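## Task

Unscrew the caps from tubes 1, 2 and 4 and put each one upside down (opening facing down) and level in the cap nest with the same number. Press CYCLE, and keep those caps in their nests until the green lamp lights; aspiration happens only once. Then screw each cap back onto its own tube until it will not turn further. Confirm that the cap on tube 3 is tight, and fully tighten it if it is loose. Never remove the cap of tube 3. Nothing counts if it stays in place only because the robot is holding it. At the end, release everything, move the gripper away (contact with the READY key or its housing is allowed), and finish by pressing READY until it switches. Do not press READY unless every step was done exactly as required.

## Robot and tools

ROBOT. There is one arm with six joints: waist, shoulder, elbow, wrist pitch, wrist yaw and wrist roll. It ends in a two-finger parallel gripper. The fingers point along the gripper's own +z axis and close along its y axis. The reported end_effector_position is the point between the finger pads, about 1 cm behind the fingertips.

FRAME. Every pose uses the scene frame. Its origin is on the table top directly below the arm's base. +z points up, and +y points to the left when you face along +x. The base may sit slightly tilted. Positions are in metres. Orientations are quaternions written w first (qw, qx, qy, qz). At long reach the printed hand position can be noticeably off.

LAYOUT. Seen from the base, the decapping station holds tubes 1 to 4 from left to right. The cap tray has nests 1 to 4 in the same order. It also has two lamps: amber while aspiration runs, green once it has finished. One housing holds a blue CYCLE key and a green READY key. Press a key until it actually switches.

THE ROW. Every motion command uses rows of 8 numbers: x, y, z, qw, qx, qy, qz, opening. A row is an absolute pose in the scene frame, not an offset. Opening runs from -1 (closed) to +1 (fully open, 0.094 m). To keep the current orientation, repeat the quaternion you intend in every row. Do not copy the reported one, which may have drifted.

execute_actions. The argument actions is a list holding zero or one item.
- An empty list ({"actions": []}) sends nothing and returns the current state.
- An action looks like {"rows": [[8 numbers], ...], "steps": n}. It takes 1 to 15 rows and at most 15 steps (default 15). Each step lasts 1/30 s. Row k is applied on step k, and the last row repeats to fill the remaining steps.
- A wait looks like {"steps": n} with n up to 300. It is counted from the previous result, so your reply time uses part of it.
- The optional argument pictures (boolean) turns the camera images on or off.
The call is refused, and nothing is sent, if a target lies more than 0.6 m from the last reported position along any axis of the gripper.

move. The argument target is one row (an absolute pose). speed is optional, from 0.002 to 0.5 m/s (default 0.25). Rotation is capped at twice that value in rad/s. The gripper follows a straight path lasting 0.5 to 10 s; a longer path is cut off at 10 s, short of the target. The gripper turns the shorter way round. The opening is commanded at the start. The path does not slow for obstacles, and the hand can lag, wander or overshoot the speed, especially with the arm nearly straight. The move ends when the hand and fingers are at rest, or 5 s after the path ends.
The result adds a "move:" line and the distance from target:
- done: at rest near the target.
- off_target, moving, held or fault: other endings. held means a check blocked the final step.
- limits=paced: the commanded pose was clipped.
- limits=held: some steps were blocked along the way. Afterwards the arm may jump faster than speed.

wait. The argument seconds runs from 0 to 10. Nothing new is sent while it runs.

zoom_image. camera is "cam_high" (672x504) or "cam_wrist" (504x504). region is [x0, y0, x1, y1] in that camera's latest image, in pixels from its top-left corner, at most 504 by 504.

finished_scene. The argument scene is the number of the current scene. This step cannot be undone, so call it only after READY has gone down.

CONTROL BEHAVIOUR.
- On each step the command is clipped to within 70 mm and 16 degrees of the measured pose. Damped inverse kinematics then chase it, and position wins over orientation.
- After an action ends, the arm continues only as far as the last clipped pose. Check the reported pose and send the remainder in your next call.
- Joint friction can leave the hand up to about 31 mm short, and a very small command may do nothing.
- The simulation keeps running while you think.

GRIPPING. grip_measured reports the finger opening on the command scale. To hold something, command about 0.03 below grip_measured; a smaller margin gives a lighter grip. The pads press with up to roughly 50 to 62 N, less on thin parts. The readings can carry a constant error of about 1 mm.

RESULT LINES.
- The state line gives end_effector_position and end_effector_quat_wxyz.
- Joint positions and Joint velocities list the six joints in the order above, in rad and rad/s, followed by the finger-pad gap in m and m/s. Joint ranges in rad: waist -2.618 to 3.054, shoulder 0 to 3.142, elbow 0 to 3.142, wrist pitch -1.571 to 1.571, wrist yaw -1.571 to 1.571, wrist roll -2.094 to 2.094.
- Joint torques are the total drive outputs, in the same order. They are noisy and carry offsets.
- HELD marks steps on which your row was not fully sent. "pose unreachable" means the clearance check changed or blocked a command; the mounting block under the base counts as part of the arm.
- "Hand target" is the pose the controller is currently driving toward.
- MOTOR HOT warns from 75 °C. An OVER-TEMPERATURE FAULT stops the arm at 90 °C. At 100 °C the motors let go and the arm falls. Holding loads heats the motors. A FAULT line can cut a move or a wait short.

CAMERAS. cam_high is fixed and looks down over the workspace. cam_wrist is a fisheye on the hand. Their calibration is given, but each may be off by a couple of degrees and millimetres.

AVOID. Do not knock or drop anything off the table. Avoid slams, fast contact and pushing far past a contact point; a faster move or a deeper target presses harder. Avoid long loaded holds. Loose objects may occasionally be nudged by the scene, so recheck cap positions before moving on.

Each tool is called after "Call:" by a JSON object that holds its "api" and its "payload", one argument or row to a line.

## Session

Call:
{"api": "execute_actions", "payload": {
  "actions": []
}}

Scene clock: 0.00 s of 11600.00 s.
end_effector_position=(+0.3430, -0.4376, +0.3852) grip_measured=+1.000 end_effector_quat_wxyz=(+0.752, +0.571, +0.322, -0.069)
Joint positions: [-0.894  2.703  1.589  0.528  0.088  1.365  0.094]
Joint velocities: [ 0.007 -0.002 -0.002  0.081 -0.007 -0.007  0.   ]
Joint torques (N m, as the arm reports them, + toward a larger angle): no reading
Motor temperatures (°C, as the motors report them): [28 32 28 25 26 25]
Hand target: +0.343, -0.438, +0.385; +0.752, +0.571, +0.322, -0.069
camera_calibration (this result's frames):
cam_wrist: T_world_to_cam=[[-0.518816, -0.327536, -0.789652, 0.336471], [0.472738, 0.659694, -0.584229, 0.393087], [0.712284, -0.676405, -0.187421, -0.37434], [0, 0, 0, 1]] pos_world=[0.255376, -0.402316, 0.425189]

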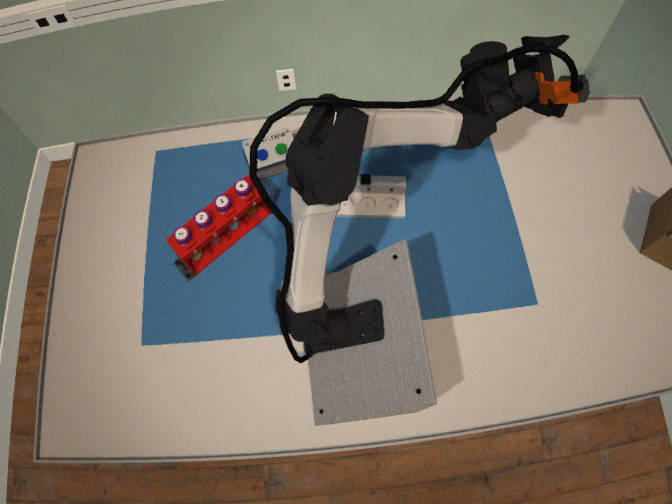

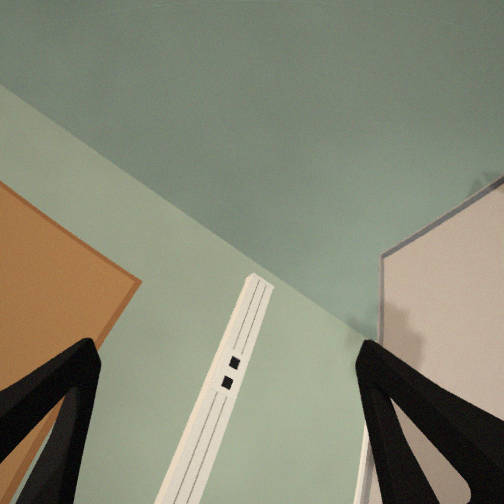

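Call:
{"api": "zoom_image", "payload": {
  "camera": "cam_high",
  "region": [150, 120, 420, 290]
}}

Region (150, 120, 420, 290) of cam_high's 672x504 image, scaled by 1.867, with more detail than that image has; it fills the top 317 rows of this view, and the rest is white.

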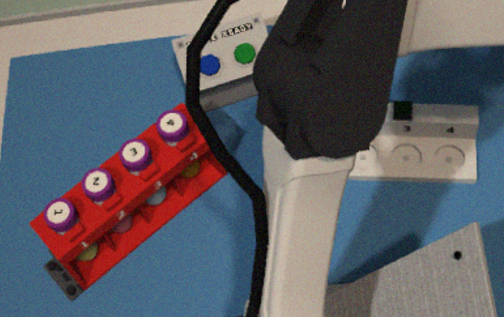

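Call:
{"api": "move", "payload": {
  "target": [0.25,-0.2,0.2,0,0.934,0.358,0,0.1],
  "speed": 0.5
}}

Call:
{"api": "move", "payload": {
  "target": [0.31,0.178,0.165,0,0.819,0.574,0,0.1],
  "speed": 0.4
}}

Scene clock: 5.77 s of 11600.00 s.
end_effector_position=(+0.2472, -0.2033, +0.1973) grip_measured=+0.102 end_effector_quat_wxyz=(+0.004, +0.934, +0.358, +0.004)
Joint positions: [-0.879  2.658  1.902 -1.503 -0.423  1.311  0.052]
Joint velocities: [-0.002  0.002 -0.012  0.007  0.007 -0.125  0.   ]
Joint torques (N m, as the arm reports them, + toward a larger angle): [-4.8  -7.46  6.62  0.05 -0.07 -0.05]
Motor temperatures (°C, as the motors report them): [28 33 29 26 26 25]
Hand target: +0.251, -0.201, +0.198; +0.000, +0.931, +0.364, +0.007
Off the commanded pose: 0.005 m, 1 deg.
move: done
camera_calibration (this result's frames):
cam_wrist: T_world_to_cam=[[-0.704044, 0.709978, 0.0159165, 0.312943], [0.624295, 0.608084, 0.490397, -0.0859955], [0.338492, 0.355198, -0.871354, 0.254203], [0, 0, 0, 1]] pos_world=[0.187966, -0.260182, 0.258692]

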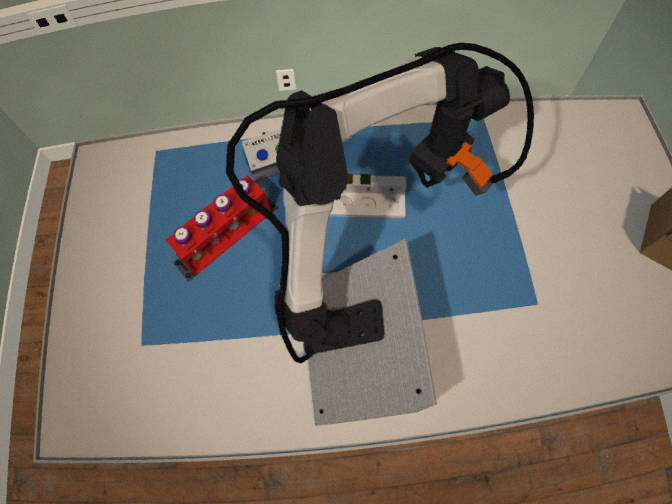

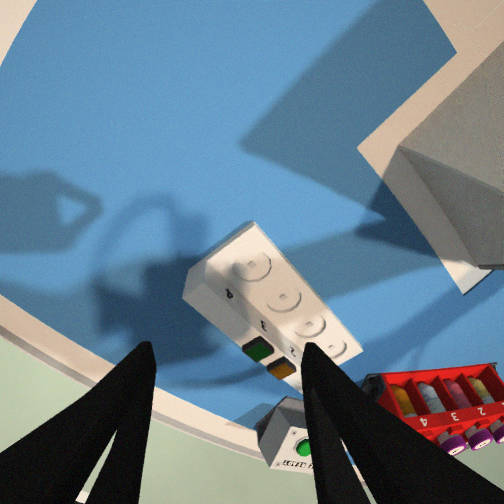

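Scene clock: 7.43 s of 11600.00 s.
end_effector_position=(+0.3119, +0.1758, +0.1624) grip_measured=+0.102 end_effector_quat_wxyz=(+0.002, +0.815, +0.580, -0.002)
Joint positions: [-0.103  1.812  1.581 -1.53  -0.77   1.654  0.052]
Joint velocities: [-0.002  0.002  0.007  0.037  0.051 -0.022 -0.001]
Joint torques (N m, as the arm reports them, + toward a larger angle): [-6.1  -4.31  4.69 -0.04 -0.07  0.13]
Motor temperatures (°C, as the motors report them): [28 33 29 26 26 25]
Hand target: +0.311, +0.180, +0.165; -0.002, +0.818, +0.575, +0.002
Off the commanded pose: 0.004 m, 1 deg.
move: done
camera_calibration (this result's frames):
cam_wrist: T_world_to_cam=[[-0.959316, 0.281218, 0.0250691, 0.243387], [0.257978, 0.837021, 0.482539, -0.264511], [0.114715, 0.469375, -0.875516, 0.11761], [0, 0, 0, 1]] pos_world=[0.288231, 0.0977532, 0.224504]

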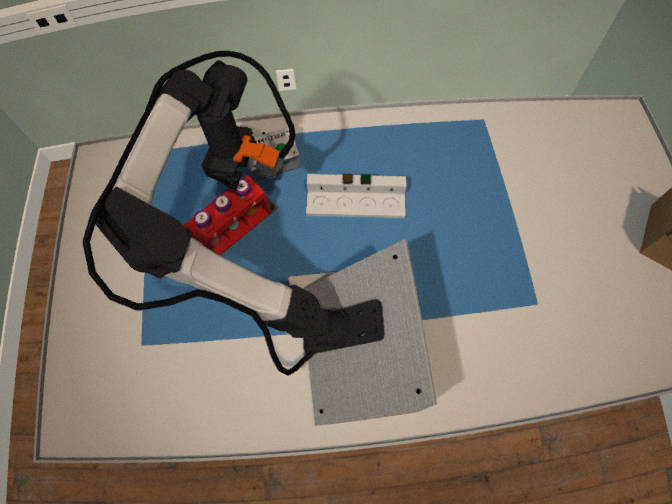

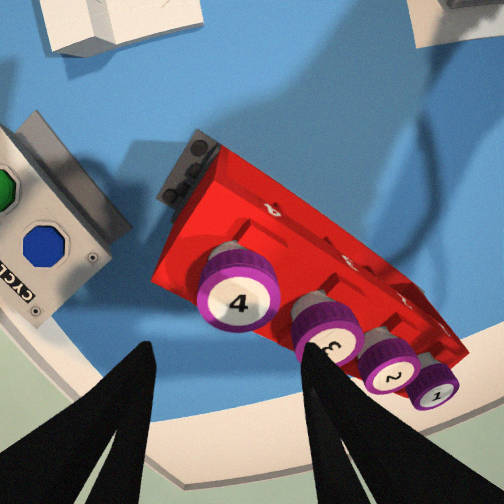

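Call:
{"api": "execute_actions", "payload": {
  "actions": []
}}

Scene clock: 12.63 s of 11600.00 s.
end_effector_position=(+0.3119, +0.1758, +0.1624) grip_measured=+0.102 end_effector_quat_wxyz=(+0.002, +0.815, +0.579, -0.002)
Joint positions: [-0.103  1.812  1.581 -1.53  -0.77   1.657  0.052]
Joint velocities: [-0.002  0.007  0.007 -0.007 -0.051 -0.007  0.002]
Joint torques (N m, as the arm reports them, + toward a larger angle): [-6.16 -4.31  4.77 -0.05 -0.07  0.11]
Motor temperatures (°C, as the motors report them): [29 33 29 26 26 25]
Hand target: +0.311, +0.180, +0.165; -0.002, +0.818, +0.575, +0.002
Off the commanded pose: 0.004 m, 1 deg.
Steps of this call (steps 1 to 156: nothing new was sent). Readings (end_effector_position):
1: (+0.3119, +0.1758, +0.1624)
2: (+0.3119, +0.1758, +0.1624)
4: (+0.3119, +0.1758, +0.1624)
8: (+0.3119, +0.1758, +0.1624)
156: the state above
camera_calibration (this result's frames):
cam_wrist: T_world_to_cam=[[-0.958562, 0.283779, 0.025056, 0.242703], [0.260205, 0.836329, 0.482543, -0.265085], [0.11598, 0.469067, -0.875514, 0.117269], [0, 0, 0, 1]] pos_world=[0.288022, 0.0978167, 0.224504]

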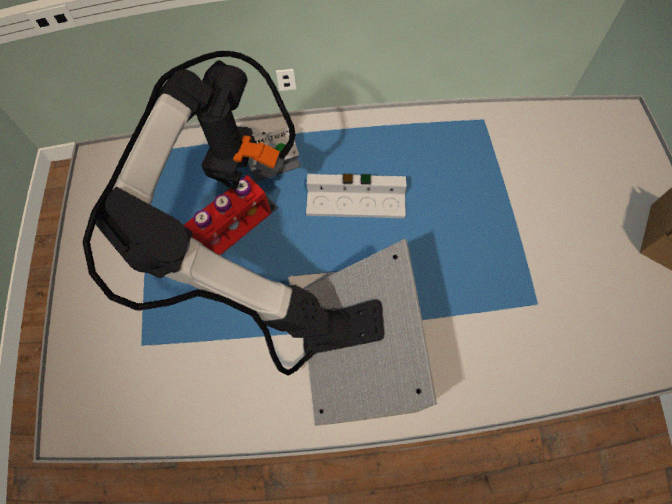

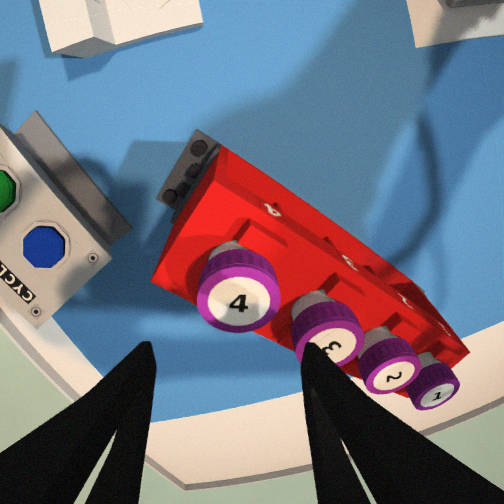

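Call:
{"api": "move", "payload": {
  "target": [0.306,0.172,0.143,0,0.866,0.5,0,0.05],
  "speed": 0.1
}}

Scene clock: 15.50 s of 11600.00 s.
end_effector_position=(+0.3070, +0.1678, +0.1442) grip_measured=+0.052 end_effector_quat_wxyz=(-0.000, +0.868, +0.497, -0.007)
Joint positions: [-0.082  1.796  1.488 -1.449 -0.771  1.871  0.049]
Joint velocities: [ 0.002 -0.012  0.007  0.007  0.022 -0.022  0.001]
Joint torques (N m, as the arm reports them, + toward a larger angle): [-5.32 -5.36  2.75  0.24 -0.05  0.14]
Motor temperatures (°C, as the motors report them): [29 33 29 25 26 25]
Hand target: +0.306, +0.172, +0.143; -0.001, +0.866, +0.500, -0.000
Off the commanded pose: 0.004 m, 1 deg.
move: done
camera_calibration (this result's frames):
cam_wrist: T_world_to_cam=[[-0.884841, 0.464652, 0.0339888, 0.186418], [0.422841, 0.770303, 0.477326, -0.286433], [0.195609, 0.436729, -0.878069, 0.0870398], [0, 0, 0, 1]] pos_world=[0.26904, 0.0960079, 0.206813]

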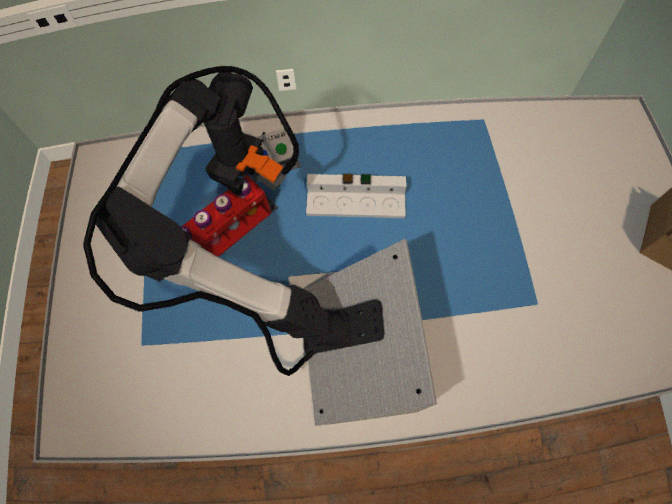

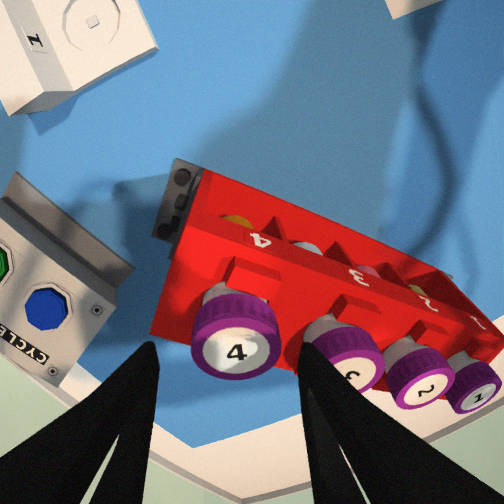

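Call:
{"api": "execute_actions", "payload": {
  "actions": [
    {"rows":[[0.306,0.174,0.143,0,0.866,0.5,0,0.0],[0.306,0.175,0.143,0,0.866,0.5,0,0.0],[0.306,0.176,0.143,0,0.866,0.5,0,0.0],[0.306,0.177,0.143,0,0.866,0.5,0,0.0],[0.306,0.178,0.143,0,0.866,0.5,0,0.0],[0.306,0.179,0.142,0,0.866,0.5,0,0.0]],"steps":15}
  ]
}}

Scene clock: 17.43 s of 11600.00 s.
end_effector_position=(+0.3055, +0.1746, +0.1424) grip_measured=+0.002 end_effector_quat_wxyz=(-0.000, +0.868, +0.496, -0.008)
Joint positions: [-0.063  1.783  1.488 -1.445 -0.772  1.897  0.047]
Joint velocities: [ 0.012 -0.012  0.002 -0.051 -0.051 -0.066 -0.   ]
Joint torques (N m, as the arm reports them, + toward a larger angle): [-5.25 -5.18  3.26  0.24 -0.06  0.08]
Motor temperatures (°C, as the motors report them): [29 34 29 25 26 25]
Hand target: +0.306, +0.179, +0.142; -0.000, +0.866, +0.500, -0.000
Off the commanded pose: 0.004 m, 1 deg.
Steps of this call (steps 1 to 43: nothing new was sent; steps 44 to 58: all 15 steps of this action). Readings (end_effector_position):
44: (+0.3073, +0.1677, +0.1440)
45: (+0.3072, +0.1680, +0.1438)
47: (+0.3069, +0.1691, +0.1430)
51: (+0.3057, +0.1731, +0.1422)
58: the state above
camera_calibration (this result's frames):
cam_wrist: T_world_to_cam=[[-0.883874, 0.466422, 0.0348963, 0.181353], [0.425112, 0.769992, 0.475807, -0.290601], [0.195057, 0.435388, -0.878857, 0.0833223], [0, 0, 0, 1]] pos_world=[0.267578, 0.102896, 0.20517]

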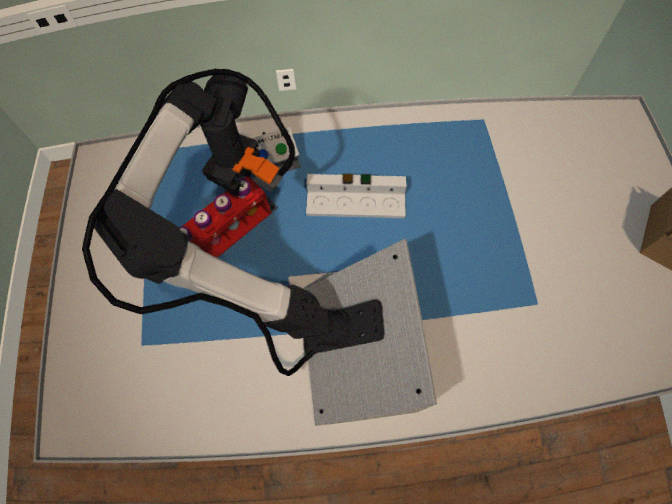

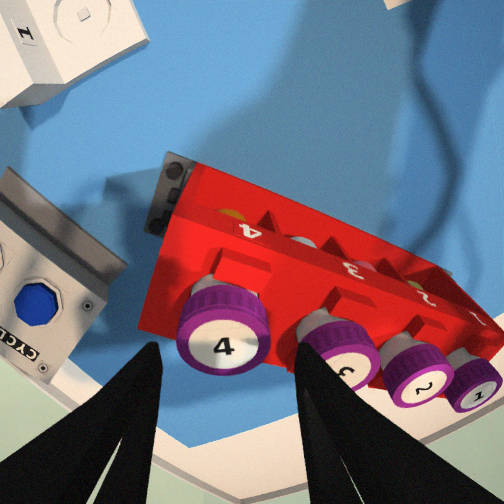

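Call:
{"api": "move", "payload": {
  "target": [0.308,0.178,0.122,0,0.866,0.5,0,0.0],
  "speed": 0.04
}}

Scene clock: 19.07 s of 11600.00 s.
end_effector_position=(+0.3092, +0.1732, +0.1225) grip_measured=+0.002 end_effector_quat_wxyz=(+0.000, +0.869, +0.495, -0.008)
Joint positions: [-0.02   1.783  1.431 -1.346 -0.777  1.959  0.047]
Joint velocities: [-0.007 -0.012 -0.007  0.066 -0.022  0.007  0.001]
Joint torques (N m, as the arm reports them, + toward a larger angle): [-5.41 -5.81  2.8   0.24 -0.06  0.14]
Motor temperatures (°C, as the motors report them): [29 34 29 25 26 25]
Hand target: +0.308, +0.178, +0.122; -0.000, +0.866, +0.500, -0.000
Off the commanded pose: 0.005 m, 1 deg.
move: done
camera_calibration (this result's frames):
cam_wrist: T_world_to_cam=[[-0.883204, 0.467733, 0.0342856, 0.185586], [0.426256, 0.770093, 0.474618, -0.281834], [0.195592, 0.433799, -0.879524, 0.0658761], [0, 0, 0, 1]] pos_world=[0.271159, 0.101657, 0.18534]

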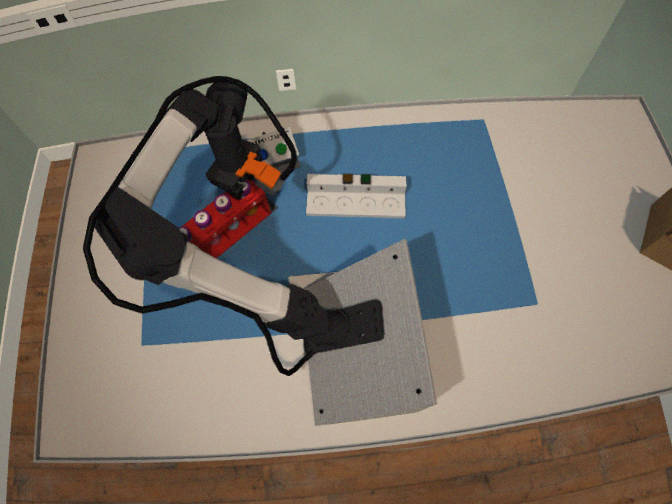

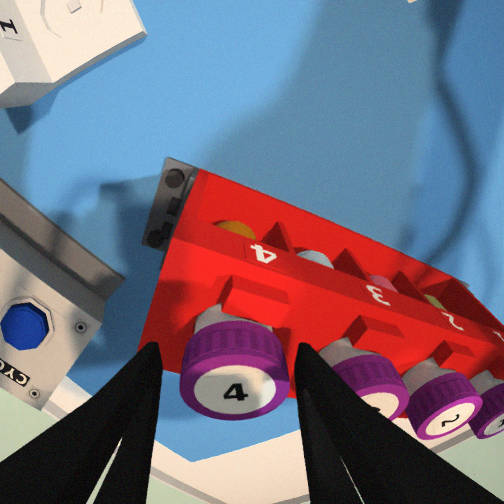

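Call:
{"api": "execute_actions", "payload": {
  "actions": [
    {"rows":[[0.307,0.178,0.123,0,0.866,0.5,0,-0.1],[0.306,0.178,0.123,0,0.866,0.5,0,-0.16],[0.306,0.178,0.123,0,0.866,0.5,0,-0.2],[0.306,0.178,0.123,0,0.866,0.5,0,-0.23],[0.306,0.178,0.123,0,0.866,0.5,0,-0.26],[0.306,0.178,0.123,0,0.866,0.5,0,-0.28],[0.306,0.178,0.123,0,0.866,0.5,0,-0.30],[0.306,0.178,0.123,0,0.866,0.5,0,-0.32],[0.306,0.178,0.123,0,0.866,0.5,0,-0.35]],"steps":15}
  ],
  "pictures": false
}}

Call:
{"api": "move", "payload": {
  "target": [0.306,0.178,0.125,0,0.087,0.996,0,-0.35],
  "speed": 0.5
}}

Call:
{"api": "move", "payload": {
  "target": [0.306,0.178,0.127,0,-0.766,0.643,0,-0.35],
  "speed": 0.5
}}

Scene clock: 21.53 s of 11600.00 s.
end_effector_position=(+0.3076, +0.1743, +0.1232) grip_measured=-0.319 end_effector_quat_wxyz=(+0.002, +0.868, +0.497, -0.006)
Joint positions: [-0.02   1.771  1.422 -1.342 -0.778  1.961  0.032]
Joint velocities: [-0.002  0.017  0.002 -0.066 -0.007  0.037 -0.001]
Joint torques (N m, as the arm reports them, + toward a larger angle): [-5.52 -5.48  2.92  0.2  -0.05  0.07]
Motor temperatures (°C, as the motors report them): [29 34 29 25 26 25]
Hand target: +0.306, +0.178, +0.123; +0.000, +0.866, +0.500, -0.000
Off the commanded pose: 0.004 m, 1 deg.
Steps of this call (steps 1 to 59: nothing new was sent; steps 60 to 74: all 15 steps of this action). Readings (end_effector_position):
60: (+0.3097, +0.1731, +0.1225)
61: (+0.3094, +0.1732, +0.1225)
63: (+0.3083, +0.1736, +0.1227)
67: (+0.3076, +0.1744, +0.1233)
74: the state above

Scene clock: 24.47 s of 11600.00 s.
end_effector_position=(+0.3072, +0.1744, +0.1240) grip_measured=-0.320 end_effector_quat_wxyz=(-0.000, +0.097, +0.995, -0.007)
Joint positions: [-0.02   1.762  1.417 -1.336 -0.774  0.059  0.032]
Joint velocities: [-0.002 -0.012 -0.017 -0.037 -0.051  0.022 -0.   ]
Joint torques (N m, as the arm reports them, + toward a larger angle): [-6.04 -4.86  3.89  0.17 -0.14 -0.08]
Motor temperatures (°C, as the motors report them): [29 34 29 25 26 25]
Hand target: +0.306, +0.178, +0.125; +0.000, +0.087, +0.996, -0.000
Off the commanded pose: 0.004 m, 1 deg.
move: done
camera_calibration (this result's frames):
cam_wrist: T_world_to_cam=[[-0.145452, -0.988551, 0.0401429, 0.209822], [-0.861116, 0.146472, 0.486852, 0.220034], [-0.487158, 0.036246, -0.872561, 0.345306], [0, 0, 0, 1]] pos_world=[0.388212, 0.162675, 0.185753]

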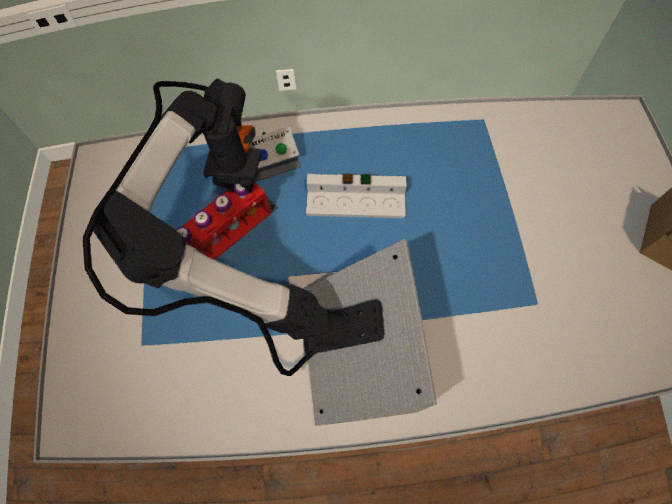

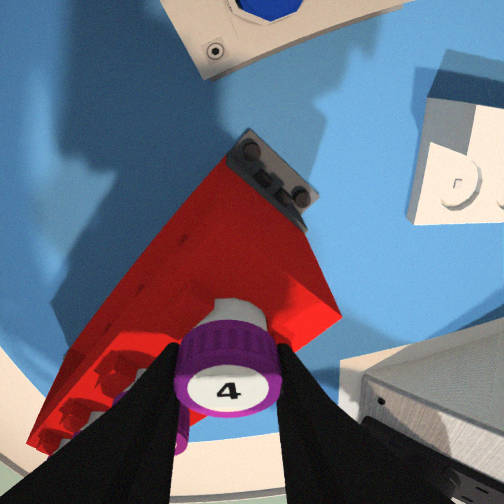

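Scene clock: 27.20 s of 11600.00 s.
end_effector_position=(+0.3071, +0.1743, +0.1252) grip_measured=-0.321 end_effector_quat_wxyz=(+0.006, +0.753, -0.658, +0.006)
Joint positions: [-0.021  1.758  1.417 -1.336 -0.77  -1.838  0.032]
Joint velocities: [ 0.002 -0.002 -0.012 -0.022  0.022 -0.037  0.001]
Joint torques (N m, as the arm reports them, + toward a larger angle): [-6.11 -4.51  4.31 -0.01 -0.2  -0.29]
Motor temperatures (°C, as the motors report them): [29 34 29 25 26 25]
Hand target: +0.306, +0.178, +0.127; -0.000, +0.766, -0.643, +0.001
Off the commanded pose: 0.004 m, 3 deg.
move: off_target
camera_calibration (this result's frames):
cam_wrist: T_world_to_cam=[[0.983044, 0.181702, 0.0246926, -0.338987], [0.144956, -0.852493, 0.502239, 0.0826456], [0.112308, -0.490144, -0.864376, 0.252908], [0, 0, 0, 1]] pos_world=[0.292855, 0.25601, 0.18547]

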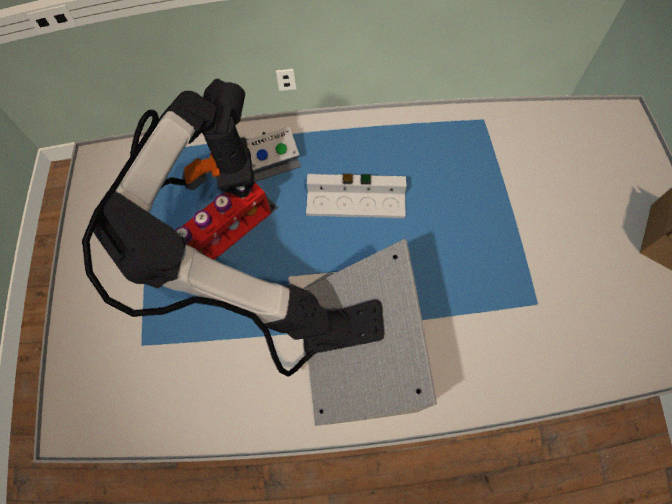

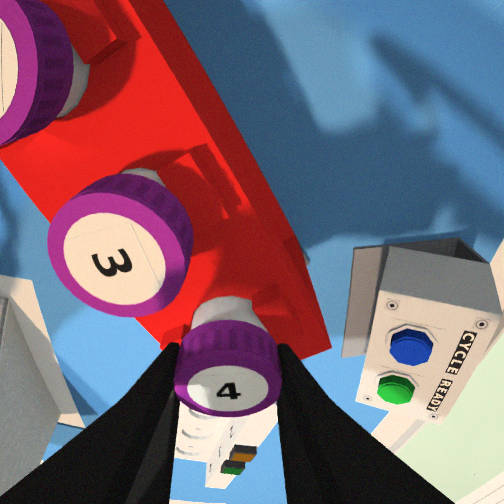

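Call:
{"api": "execute_actions", "payload": {
  "actions": [
    {"rows":[[0.306,0.178,0.126,0,-0.753,0.658,0,-0.3],[0.306,0.178,0.126,0,-0.753,0.658,0,-0.2],[0.306,0.178,0.127,0,-0.753,0.658,0,-0.08]],"steps":8}
  ],
  "pictures": false
}}

Call:
{"api": "move", "payload": {
  "target": [0.306,0.178,0.130,0,0.537,0.843,0,-0.08],
  "speed": 0.5
}}

Scene clock: 28.97 s of 11600.00 s.
end_effector_position=(+0.3072, +0.1751, +0.1252) grip_measured=-0.082 end_effector_quat_wxyz=(+0.004, +0.753, -0.658, +0.005)
Joint positions: [-0.021  1.758  1.417 -1.336 -0.775 -1.838  0.043]
Joint velocities: [-0.012 -0.007 -0.007  0.007 -0.022  0.022 -0.001]
Joint torques (N m, as the arm reports them, + toward a larger angle): [-6.24 -4.45  4.41 -0.04 -0.16 -0.03]
Motor temperatures (°C, as the motors report them): [29 34 29 25 26 25]
Hand target: +0.306, +0.178, +0.127; -0.000, +0.753, -0.658, +0.000
Off the commanded pose: 0.004 m, 1 deg.
Steps of this call (steps 1 to 45: nothing new was sent; steps 46 to 53: all 8 steps of this action). Readings (end_effector_position):
46: (+0.3071, +0.1743, +0.1252)
47: (+0.3071, +0.1744, +0.1252)
49: (+0.3072, +0.1748, +0.1252)
53: the state above

Scene clock: 32.80 s of 11600.00 s.
end_effector_position=(+0.3021, +0.1772, +0.1252) grip_measured=-0.082 end_effector_quat_wxyz=(-0.006, +0.533, +0.846, -0.005)
Joint positions: [-0.021  1.758  1.417 -1.363 -0.783  0.972  0.043]
Joint velocities: [ 0.002 -0.007 -0.002  0.007 -0.051 -0.007  0.001]
Joint torques (N m, as the arm reports them, + toward a larger angle): [-6.77 -4.3   5.15  0.09  0.    0.09]
Motor temperatures (°C, as the motors report them): [29 34 29 25 26 25]
Hand target: +0.306, +0.178, +0.130; +0.000, +0.537, +0.843, +0.000
Off the commanded pose: 0.006 m, 1 deg.
move: done
camera_calibration (this result's frames):
cam_wrist: T_world_to_cam=[[-0.879317, -0.474404, 0.0417497, 0.34215], [-0.395377, 0.776077, 0.491307, -0.0381314], [-0.265479, 0.415507, -0.869986, 0.209252], [0, 0, 0, 1]] pos_world=[0.341334, 0.104965, 0.186496]

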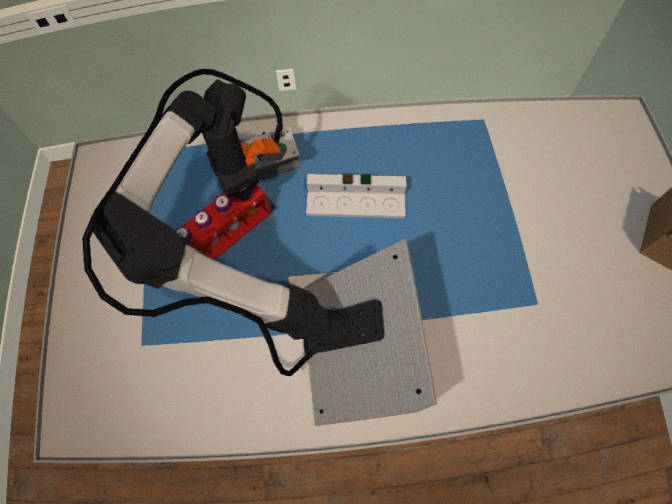

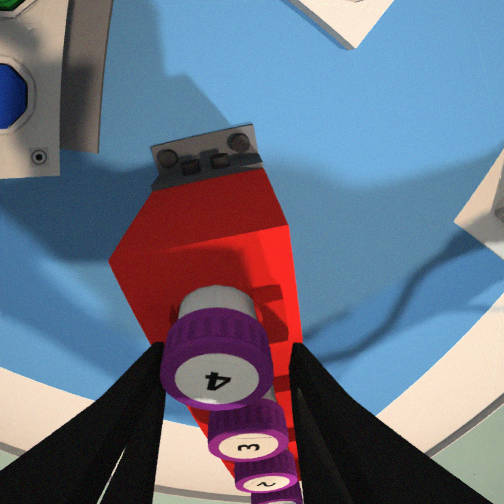

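Call:
{"api": "execute_actions", "payload": {
  "actions": [
    {"rows":[[0.307,0.177,0.131,0,0.537,0.843,0,-0.05],[0.308,0.177,0.132,0,0.537,0.843,0,-0.05],[0.309,0.176,0.133,0,0.537,0.843,0,-0.05],[0.310,0.175,0.134,0,0.537,0.843,0,-0.05],[0.311,0.175,0.134,0,0.537,0.843,0,-0.05]],"steps":12}
  ],
  "pictures": false
}}

Scene clock: 34.33 s of 11600.00 s.
end_effector_position=(+0.3096, +0.1769, +0.1323) grip_measured=-0.052 end_effector_quat_wxyz=(+0.004, +0.533, +0.846, -0.000)
Joint positions: [-0.036  1.768  1.449 -1.369 -0.783  0.973  0.045]
Joint velocities: [ 0.032  0.022 -0.007  0.007 -0.037 -0.022  0.   ]
Joint torques (N m, as the arm reports them, + toward a larger angle): [-6.85 -3.48  5.18  0.    0.02 -0.04]
Motor temperatures (°C, as the motors report them): [29 34 29 25 26 25]
Hand target: +0.311, +0.175, +0.134; +0.001, +0.537, +0.843, +0.000
Off the commanded pose: 0.003 m, 1 deg.
Steps of this call (steps 1 to 34: nothing new was sent; steps 35 to 46: all 12 steps of this action). Readings (end_effector_position):
35: (+0.3021, +0.1772, +0.1252)
36: (+0.3025, +0.1774, +0.1258)
38: (+0.3046, +0.1780, +0.1285)
42: (+0.3094, +0.1779, +0.1330)
46: the state above

Call:
{"api": "execute_actions", "payload": {
  "actions": [
    {"rows":[[0.310,0.174,0.133,0,0.537,0.843,0,-0.05],[0.309,0.174,0.132,0,0.537,0.843,0,-0.05],[0.308,0.173,0.131,0,0.537,0.843,0,-0.05],[0.307,0.173,0.130,0,0.537,0.843,0,-0.05]],"steps":12}
  ]
}}

Scene clock: 37.40 s of 11600.00 s.
end_effector_position=(+0.3093, +0.1767, +0.1320) grip_measured=-0.052 end_effector_quat_wxyz=(+0.003, +0.534, +0.846, -0.000)
Joint positions: [-0.036  1.769  1.449 -1.371 -0.783  0.973  0.045]
Joint velocities: [ 0.012 -0.022 -0.007 -0.051 -0.022 -0.081  0.001]
Joint torques (N m, as the arm reports them, + toward a larger angle): [-6.6  -4.31  2.58  0.25  0.01  0.02]
Motor temperatures (°C, as the motors report them): [30 34 29 25 26 25]
Hand target: +0.307, +0.173, +0.130; -0.000, +0.537, +0.843, -0.000
Off the commanded pose: 0.005 m, 1 deg.
Steps of this call (steps 1 to 80: nothing new was sent; steps 81 to 92: all 12 steps of this action). Readings (end_effector_position):
81: (+0.3093, +0.1767, +0.1320)
82: (+0.3093, +0.1767, +0.1320)
84: (+0.3093, +0.1767, +0.1320)
88: (+0.3093, +0.1767, +0.1320)
92: the state above
camera_calibration (this result's frames):
cam_wrist: T_world_to_cam=[[-0.880684, -0.473068, 0.0245491, 0.350481], [-0.404068, 0.777257, 0.482287, -0.0346014], [-0.247235, 0.414822, -0.875669, 0.212555], [0, 0, 0, 1]] pos_world=[0.347233, 0.104523, 0.194212]

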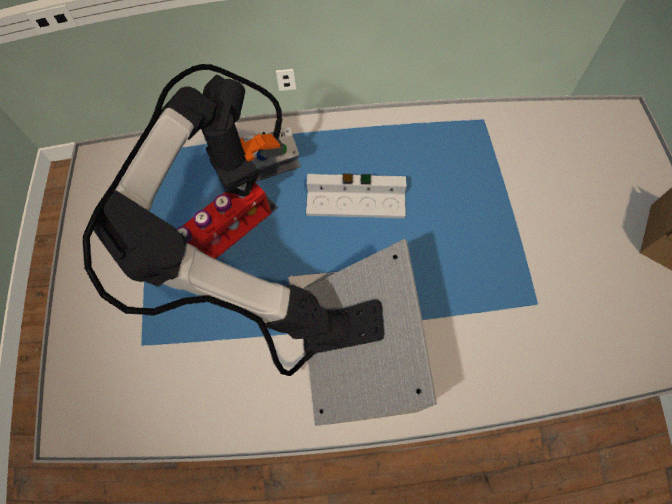

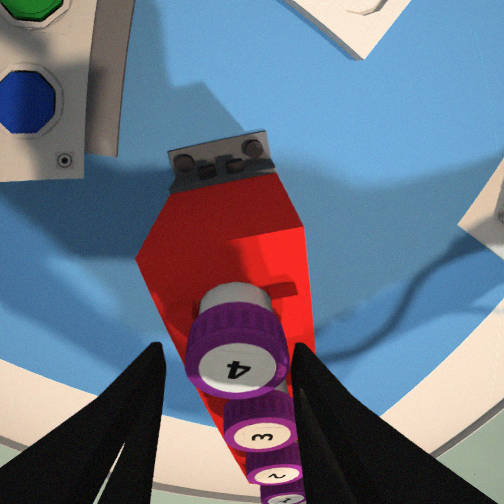

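Call:
{"api": "execute_actions", "payload": {
  "actions": [
    {"rows":[[0.306,0.172,0.129,0,0.537,0.843,0,-0.05],[0.3055,0.1715,0.128,0,0.537,0.843,0,-0.05],[0.305,0.171,0.127,0,0.537,0.843,0,-0.05]],"steps":10}
  ],
  "pictures": false
}}

Scene clock: 38.57 s of 11600.00 s.
end_effector_position=(+0.3044, +0.1725, +0.1271) grip_measured=-0.052 end_effector_quat_wxyz=(-0.005, +0.541, +0.841, -0.004)
Joint positions: [-0.036  1.769  1.421 -1.366 -0.783  0.973  0.045]
Joint velocities: [ 0.022 -0.002 -0.012 -0.066  0.022  0.051 -0.001]
Joint torques (N m, as the arm reports them, + toward a larger angle): [-6.31 -4.71  3.04  0.29 -0.01  0.02]
Motor temperatures (°C, as the motors report them): [30 34 29 25 26 25]
Hand target: +0.305, +0.171, +0.127; -0.000, +0.537, +0.843, -0.000
Off the commanded pose: 0.002 m, 1 deg.
Steps of this call (steps 1 to 25: nothing new was sent; steps 26 to 35: all 10 steps of this action). Readings (end_effector_position):
26: (+0.3090, +0.1764, +0.1316)
27: (+0.3083, +0.1757, +0.1309)
29: (+0.3059, +0.1738, +0.1286)
33: (+0.3041, +0.1726, +0.1271)
35: the state above

Call:
{"api": "execute_actions", "payload": {
  "actions": [
    {"rows":[[0.306,0.172,0.128,0,0.537,0.843,0,-0.12],[0.307,0.173,0.129,0,0.537,0.843,0,-0.16],[0.307,0.174,0.130,0,0.537,0.843,0,-0.19],[0.308,0.175,0.130,0,0.537,0.843,0,-0.22],[0.308,0.175,0.130,0,0.537,0.843,0,-0.25],[0.308,0.175,0.130,0,0.537,0.843,0,-0.28],[0.308,0.175,0.130,0,0.537,0.843,0,-0.30],[0.308,0.175,0.130,0,0.537,0.843,0,-0.32],[0.308,0.175,0.130,0,0.537,0.843,0,-0.34],[0.308,0.175,0.130,0,0.537,0.843,0,-0.365]],"steps":15}
  ],
  "pictures": false
}}

Call:
{"api": "move", "payload": {
  "target": [0.308,0.175,0.132,0,-0.766,0.643,0,-0.365],
  "speed": 0.5
}}

Scene clock: 41.03 s of 11600.00 s.
end_effector_position=(+0.3071, +0.1734, +0.1271) grip_measured=-0.316 end_effector_quat_wxyz=(-0.002, +0.537, +0.844, +0.002)
Joint positions: [-0.036  1.769  1.421 -1.352 -0.79   0.973  0.032]
Joint velocities: [ 0.007 -0.027 -0.012 -0.007  0.051 -0.007  0.   ]
Joint torques (N m, as the arm reports them, + toward a larger angle): [-6.11 -4.23  5.25 -0.01  0.05  0.07]
Motor temperatures (°C, as the motors report them): [30 34 29 25 26 25]
Hand target: +0.308, +0.175, +0.130; +0.000, +0.537, +0.843, -0.000
Off the commanded pose: 0.003 m, 0 deg.
Steps of this call (steps 1 to 59: nothing new was sent; steps 60 to 74: all 15 steps of this action). Readings (end_effector_position):
60: (+0.3047, +0.1725, +0.1271)
61: (+0.3047, +0.1725, +0.1271)
63: (+0.3055, +0.1727, +0.1271)
67: (+0.3071, +0.1734, +0.1271)
74: the state above

Scene clock: 44.93 s of 11600.00 s.
end_effector_position=(+0.3073, +0.1749, +0.1285) grip_measured=-0.316 end_effector_quat_wxyz=(-0.002, +0.765, -0.644, -0.001)
Joint positions: [-0.036  1.767  1.427 -1.357 -0.791 -1.899  0.032]
Joint velocities: [ 0.012 -0.012  0.007 -0.081  0.007 -0.022 -0.001]
Joint torques (N m, as the arm reports them, + toward a larger angle): [-6.52 -4.02  5.25 -0.08 -0.04 -0.04]
Motor temperatures (°C, as the motors report them): [30 34 29 25 26 25]
Hand target: +0.308, +0.175, +0.132; -0.000, +0.766, -0.643, +0.000
Off the commanded pose: 0.004 m, 0 deg.
move: done
camera_calibration (this result's frames):
cam_wrist: T_world_to_cam=[[0.97583, 0.216692, 0.0282917, -0.343752], [0.176485, -0.857793, 0.482746, 0.0751944], [0.128875, -0.466085, -0.875303, 0.248184], [0, 0, 0, 1]] pos_world=[0.290188, 0.254664, 0.190661]

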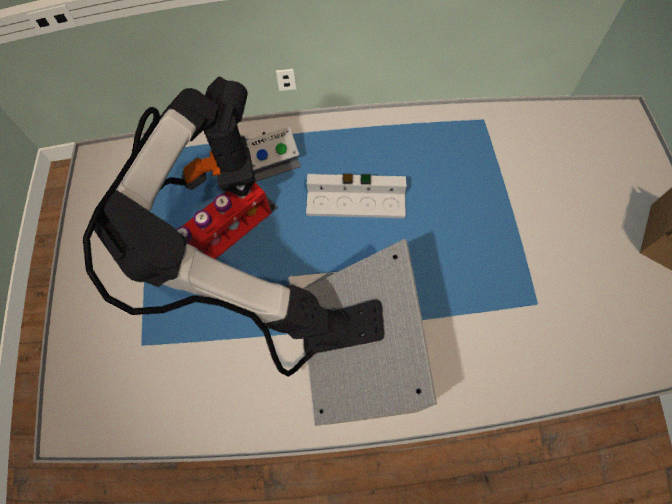

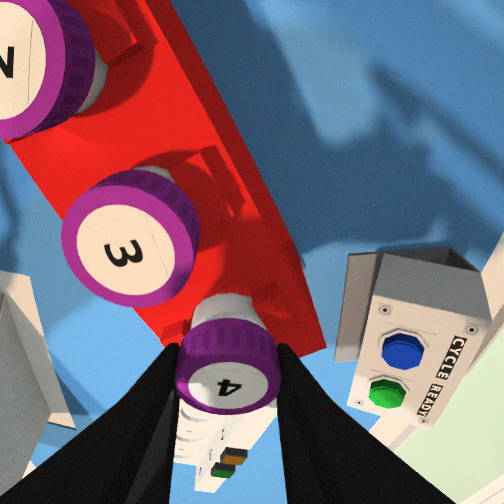

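Lift test.

Call:
{"api": "execute_actions", "payload": {
  "actions": [
    {"rows":[[0.308,0.175,0.133,0,-0.766,0.643,0,-0.365],[0.308,0.175,0.134,0,-0.766,0.643,0,-0.365],[0.308,0.175,0.135,0,-0.766,0.643,0,-0.365],[0.308,0.175,0.136,0,-0.766,0.643,0,-0.365],[0.308,0.175,0.137,0,-0.766,0.643,0,-0.365],[0.308,0.175,0.138,0,-0.766,0.643,0,-0.365],[0.308,0.175,0.139,0,-0.766,0.643,0,-0.365],[0.308,0.175,0.140,0,-0.766,0.643,0,-0.365]],"steps":13}
  ]
}}

Scene clock: 46.33 s of 11600.00 s.
end_effector_position=(+0.3074, +0.1760, +0.1368) grip_measured=-0.316 end_effector_quat_wxyz=(-0.000, +0.768, -0.641, +0.002)
Joint positions: [-0.05   1.767  1.456 -1.394 -0.782 -1.922  0.032]
Joint velocities: [-0.002 -0.002  0.017 -0.066 -0.051 -0.081 -0.001]
Joint torques (N m, as the arm reports them, + toward a larger angle): [-6.8  -3.53  5.26 -0.08 -0.1  -0.03]
Motor temperatures (°C, as the motors report them): [30 34 29 25 26 25]
Hand target: +0.308, +0.175, +0.140; -0.000, +0.766, -0.643, +0.000
Off the commanded pose: 0.003 m, 0 deg.
Steps of this call (steps 1 to 29: nothing new was sent; steps 30 to 42: all 13 steps of this action). Readings (end_effector_position):
30: (+0.3073, +0.1750, +0.1286)
31: (+0.3072, +0.1751, +0.1288)
33: (+0.3073, +0.1754, +0.1298)
37: (+0.3075, +0.1753, +0.1342)
42: the state above
camera_calibration (this result's frames):
cam_wrist: T_world_to_cam=[[0.973768, 0.22556, 0.0299789, -0.345434], [0.182434, -0.852656, 0.489586, 0.0684272], [0.135993, -0.471274, -0.871439, 0.254106], [0, 0, 0, 1]] pos_world=[0.289332, 0.256015, 0.198292]

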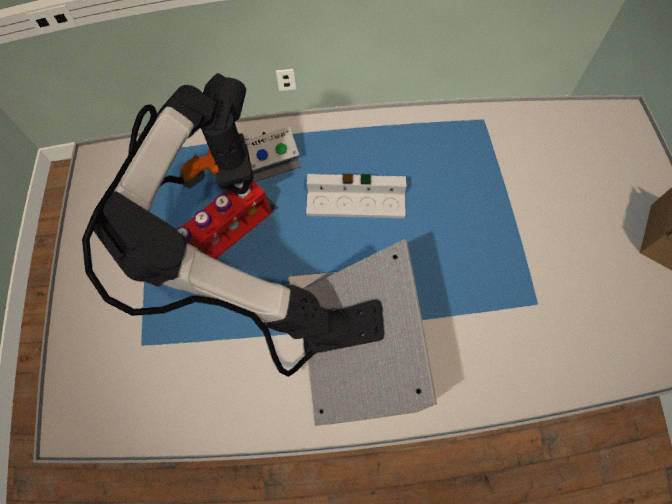

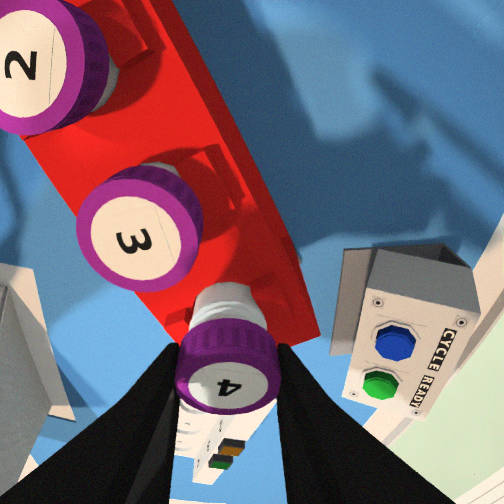

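Call:
{"api": "move", "payload": {
  "target": [0.308,0.174,0.160,0,-0.643,0.766,0,-0.365],
  "speed": 0.3
}}

Call:
{"api": "move", "payload": {
  "target": [0.305,0.06,0.155,0,-0.259,0.966,0,-0.365],
  "speed": 0.4
}}

Call:
{"api": "move", "payload": {
  "target": [0.270,-0.139,0.085,0,0.078,0.997,0,-0.365],
  "speed": 0.3
}}

Scene clock: 49.47 s of 11600.00 s.
end_effector_position=(+0.3064, +0.1773, +0.1578) grip_measured=-0.316 end_effector_quat_wxyz=(+0.004, -0.653, +0.757, -0.000)
Joint positions: [-0.097  1.782  1.531 -1.5   -0.782 -1.662  0.032]
Joint velocities: [ 0.017 -0.007  0.002  0.022 -0.051  0.095  0.   ]
Joint torques (N m, as the arm reports them, + toward a larger angle): [-6.9  -2.97  5.21 -0.01 -0.04  0.09]
Motor temperatures (°C, as the motors report them): [30 34 29 25 26 25]
Hand target: +0.308, +0.174, +0.160; +0.000, -0.643, +0.766, -0.000
Off the commanded pose: 0.004 m, 2 deg.
move: done
camera_calibration (this result's frames):
cam_wrist: T_world_to_cam=[[0.994634, -0.0983538, 0.0320883, -0.294712], [-0.101604, -0.870233, 0.48205, 0.150854], [-0.0194872, -0.482723, -0.875556, 0.32348], [0, 0, 0, 1]] pos_world=[0.314762, 0.258443, 0.219963]

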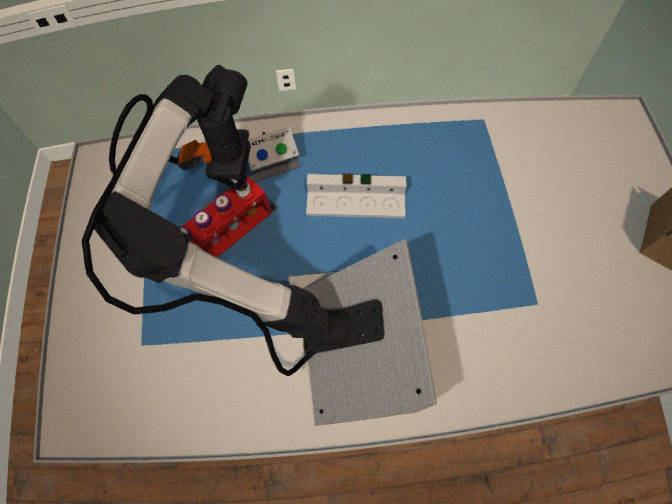

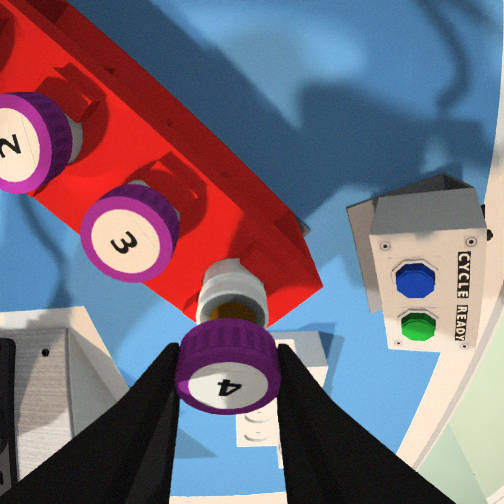

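Scene clock: 51.20 s of 11600.00 s.
end_effector_position=(+0.3067, +0.0667, +0.1576) grip_measured=-0.316 end_effector_quat_wxyz=(+0.003, -0.269, +0.963, +0.002)
Joint positions: [-0.327  1.968  1.441 -1.433 -0.717 -1.087  0.032]
Joint velocities: [-0.012 -0.007 -0.012  0.022 -0.022 -0.066  0.   ]
Joint torques (N m, as the arm reports them, + toward a larger angle): [-7.09 -3.65  3.2   0.33  0.01  0.11]
Motor temperatures (°C, as the motors report them): [30 34 29 25 26 25]
Hand target: +0.305, +0.059, +0.155; -0.001, -0.259, +0.966, -0.001
Off the commanded pose: 0.007 m, 1 deg.
move: done
camera_calibration (this result's frames):
cam_wrist: T_world_to_cam=[[0.558537, -0.829139, 0.0237856, -0.12209], [-0.733263, -0.48014, 0.481447, 0.222504], [-0.387765, -0.286347, -0.876153, 0.369843], [0, 0, 0, 1]] pos_world=[0.374758, 0.111507, 0.219819]

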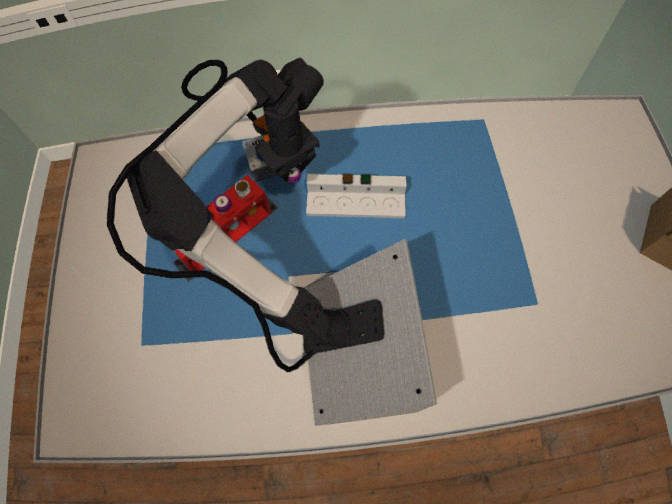

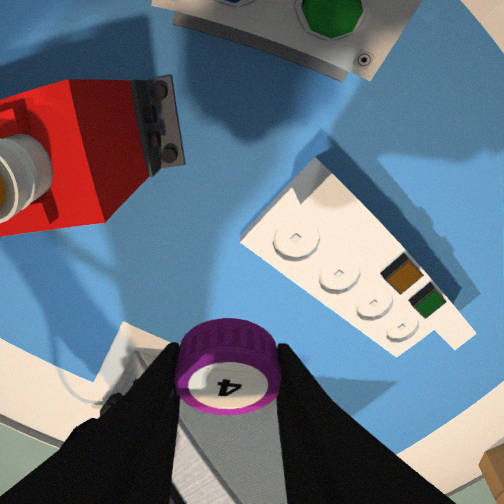

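Scene clock: 52.90 s of 11600.00 s.
end_effector_position=(+0.2664, -0.1331, +0.0825) grip_measured=-0.316 end_effector_quat_wxyz=(-0.006, +0.078, +0.997, +0.011)
Joint positions: [-0.611  2.48   1.361 -1.059 -0.584 -0.716  0.032]
Joint velocities: [ 0.002 -0.022  0.007 -0.051 -0.007  0.007 -0.002]
Joint torques (N m, as the arm reports them, + toward a larger angle): [-6.76 -6.41  5.79  0.36  0.03  0.1 ]
Motor temperatures (°C, as the motors report them): [30 34 29 25 26 25]
Hand target: +0.270, -0.141, +0.085; +0.000, +0.078, +0.997, -0.001
Off the commanded pose: 0.007 m, 1 deg.
move: done
camera_calibration (this result's frames):
cam_wrist: T_world_to_cam=[[-0.10764, -0.994175, 0.00538018, -0.106359], [-0.86226, 0.0960488, 0.497274, 0.242933], [-0.494894, 0.0488876, -0.867577, 0.303654], [0, 0, 0, 1]] pos_world=[0.3483, -0.143918, 0.143211]

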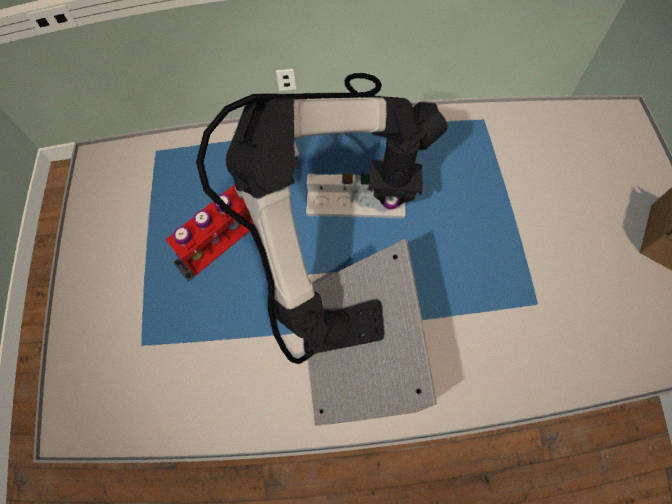

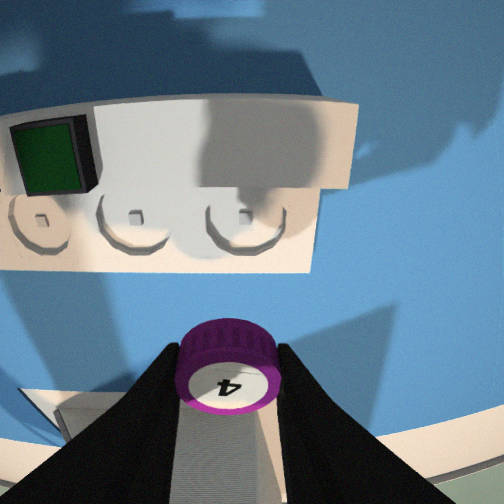

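Call:
{"api": "move", "payload": {
  "target": [0.294,-0.148,0.052,0,0.078,0.997,0,-0.365],
  "speed": 0.1
}}

Scene clock: 56.00 s of 11600.00 s.
end_effector_position=(+0.2870, -0.1447, +0.0535) grip_measured=-0.316 end_effector_quat_wxyz=(-0.009, +0.081, +0.997, +0.002)
Joint positions: [-0.541  2.567  1.407 -0.97  -0.605 -0.635  0.032]
Joint velocities: [-0.012 -0.012 -0.002 -0.007  0.037 -0.007 -0.001]
Joint torques (N m, as the arm reports them, + toward a larger angle): [-6.25 -6.56  5.53  0.34 -0.16  0.09]
Motor temperatures (°C, as the motors report them): [30 34 30 25 26 25]
Hand target: +0.294, -0.148, +0.052; +0.000, +0.078, +0.997, +0.000
Off the commanded pose: 0.008 m, 1 deg.
move: done
camera_calibration (this result's frames):
cam_wrist: T_world_to_cam=[[-0.112177, -0.993418, 0.0231759, -0.11506], [-0.85804, 0.108601, 0.501969, 0.276613], [-0.501182, 0.0364235, -0.864575, 0.289113], [0, 0, 0, 1]] pos_world=[0.369336, -0.154874, 0.113775]

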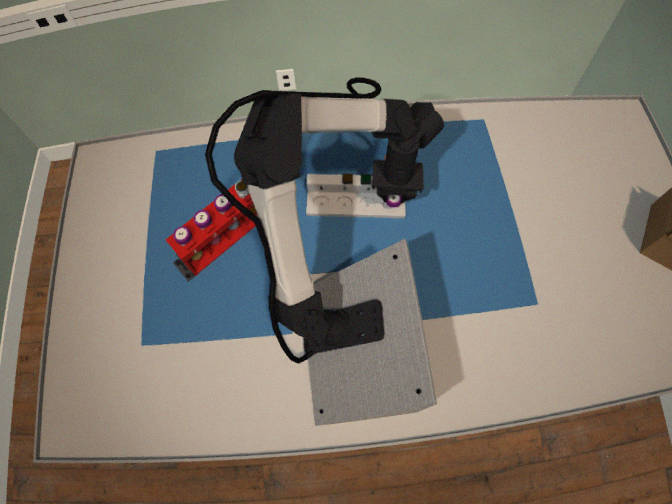

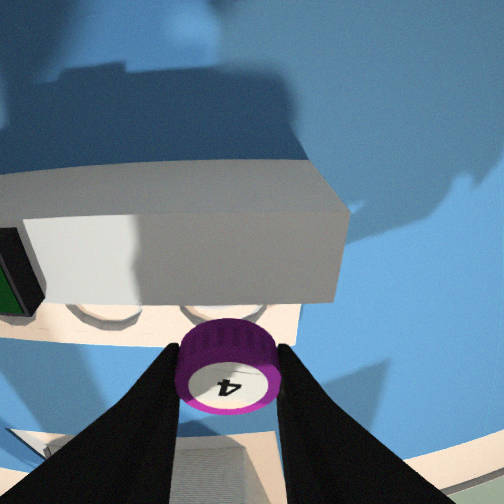

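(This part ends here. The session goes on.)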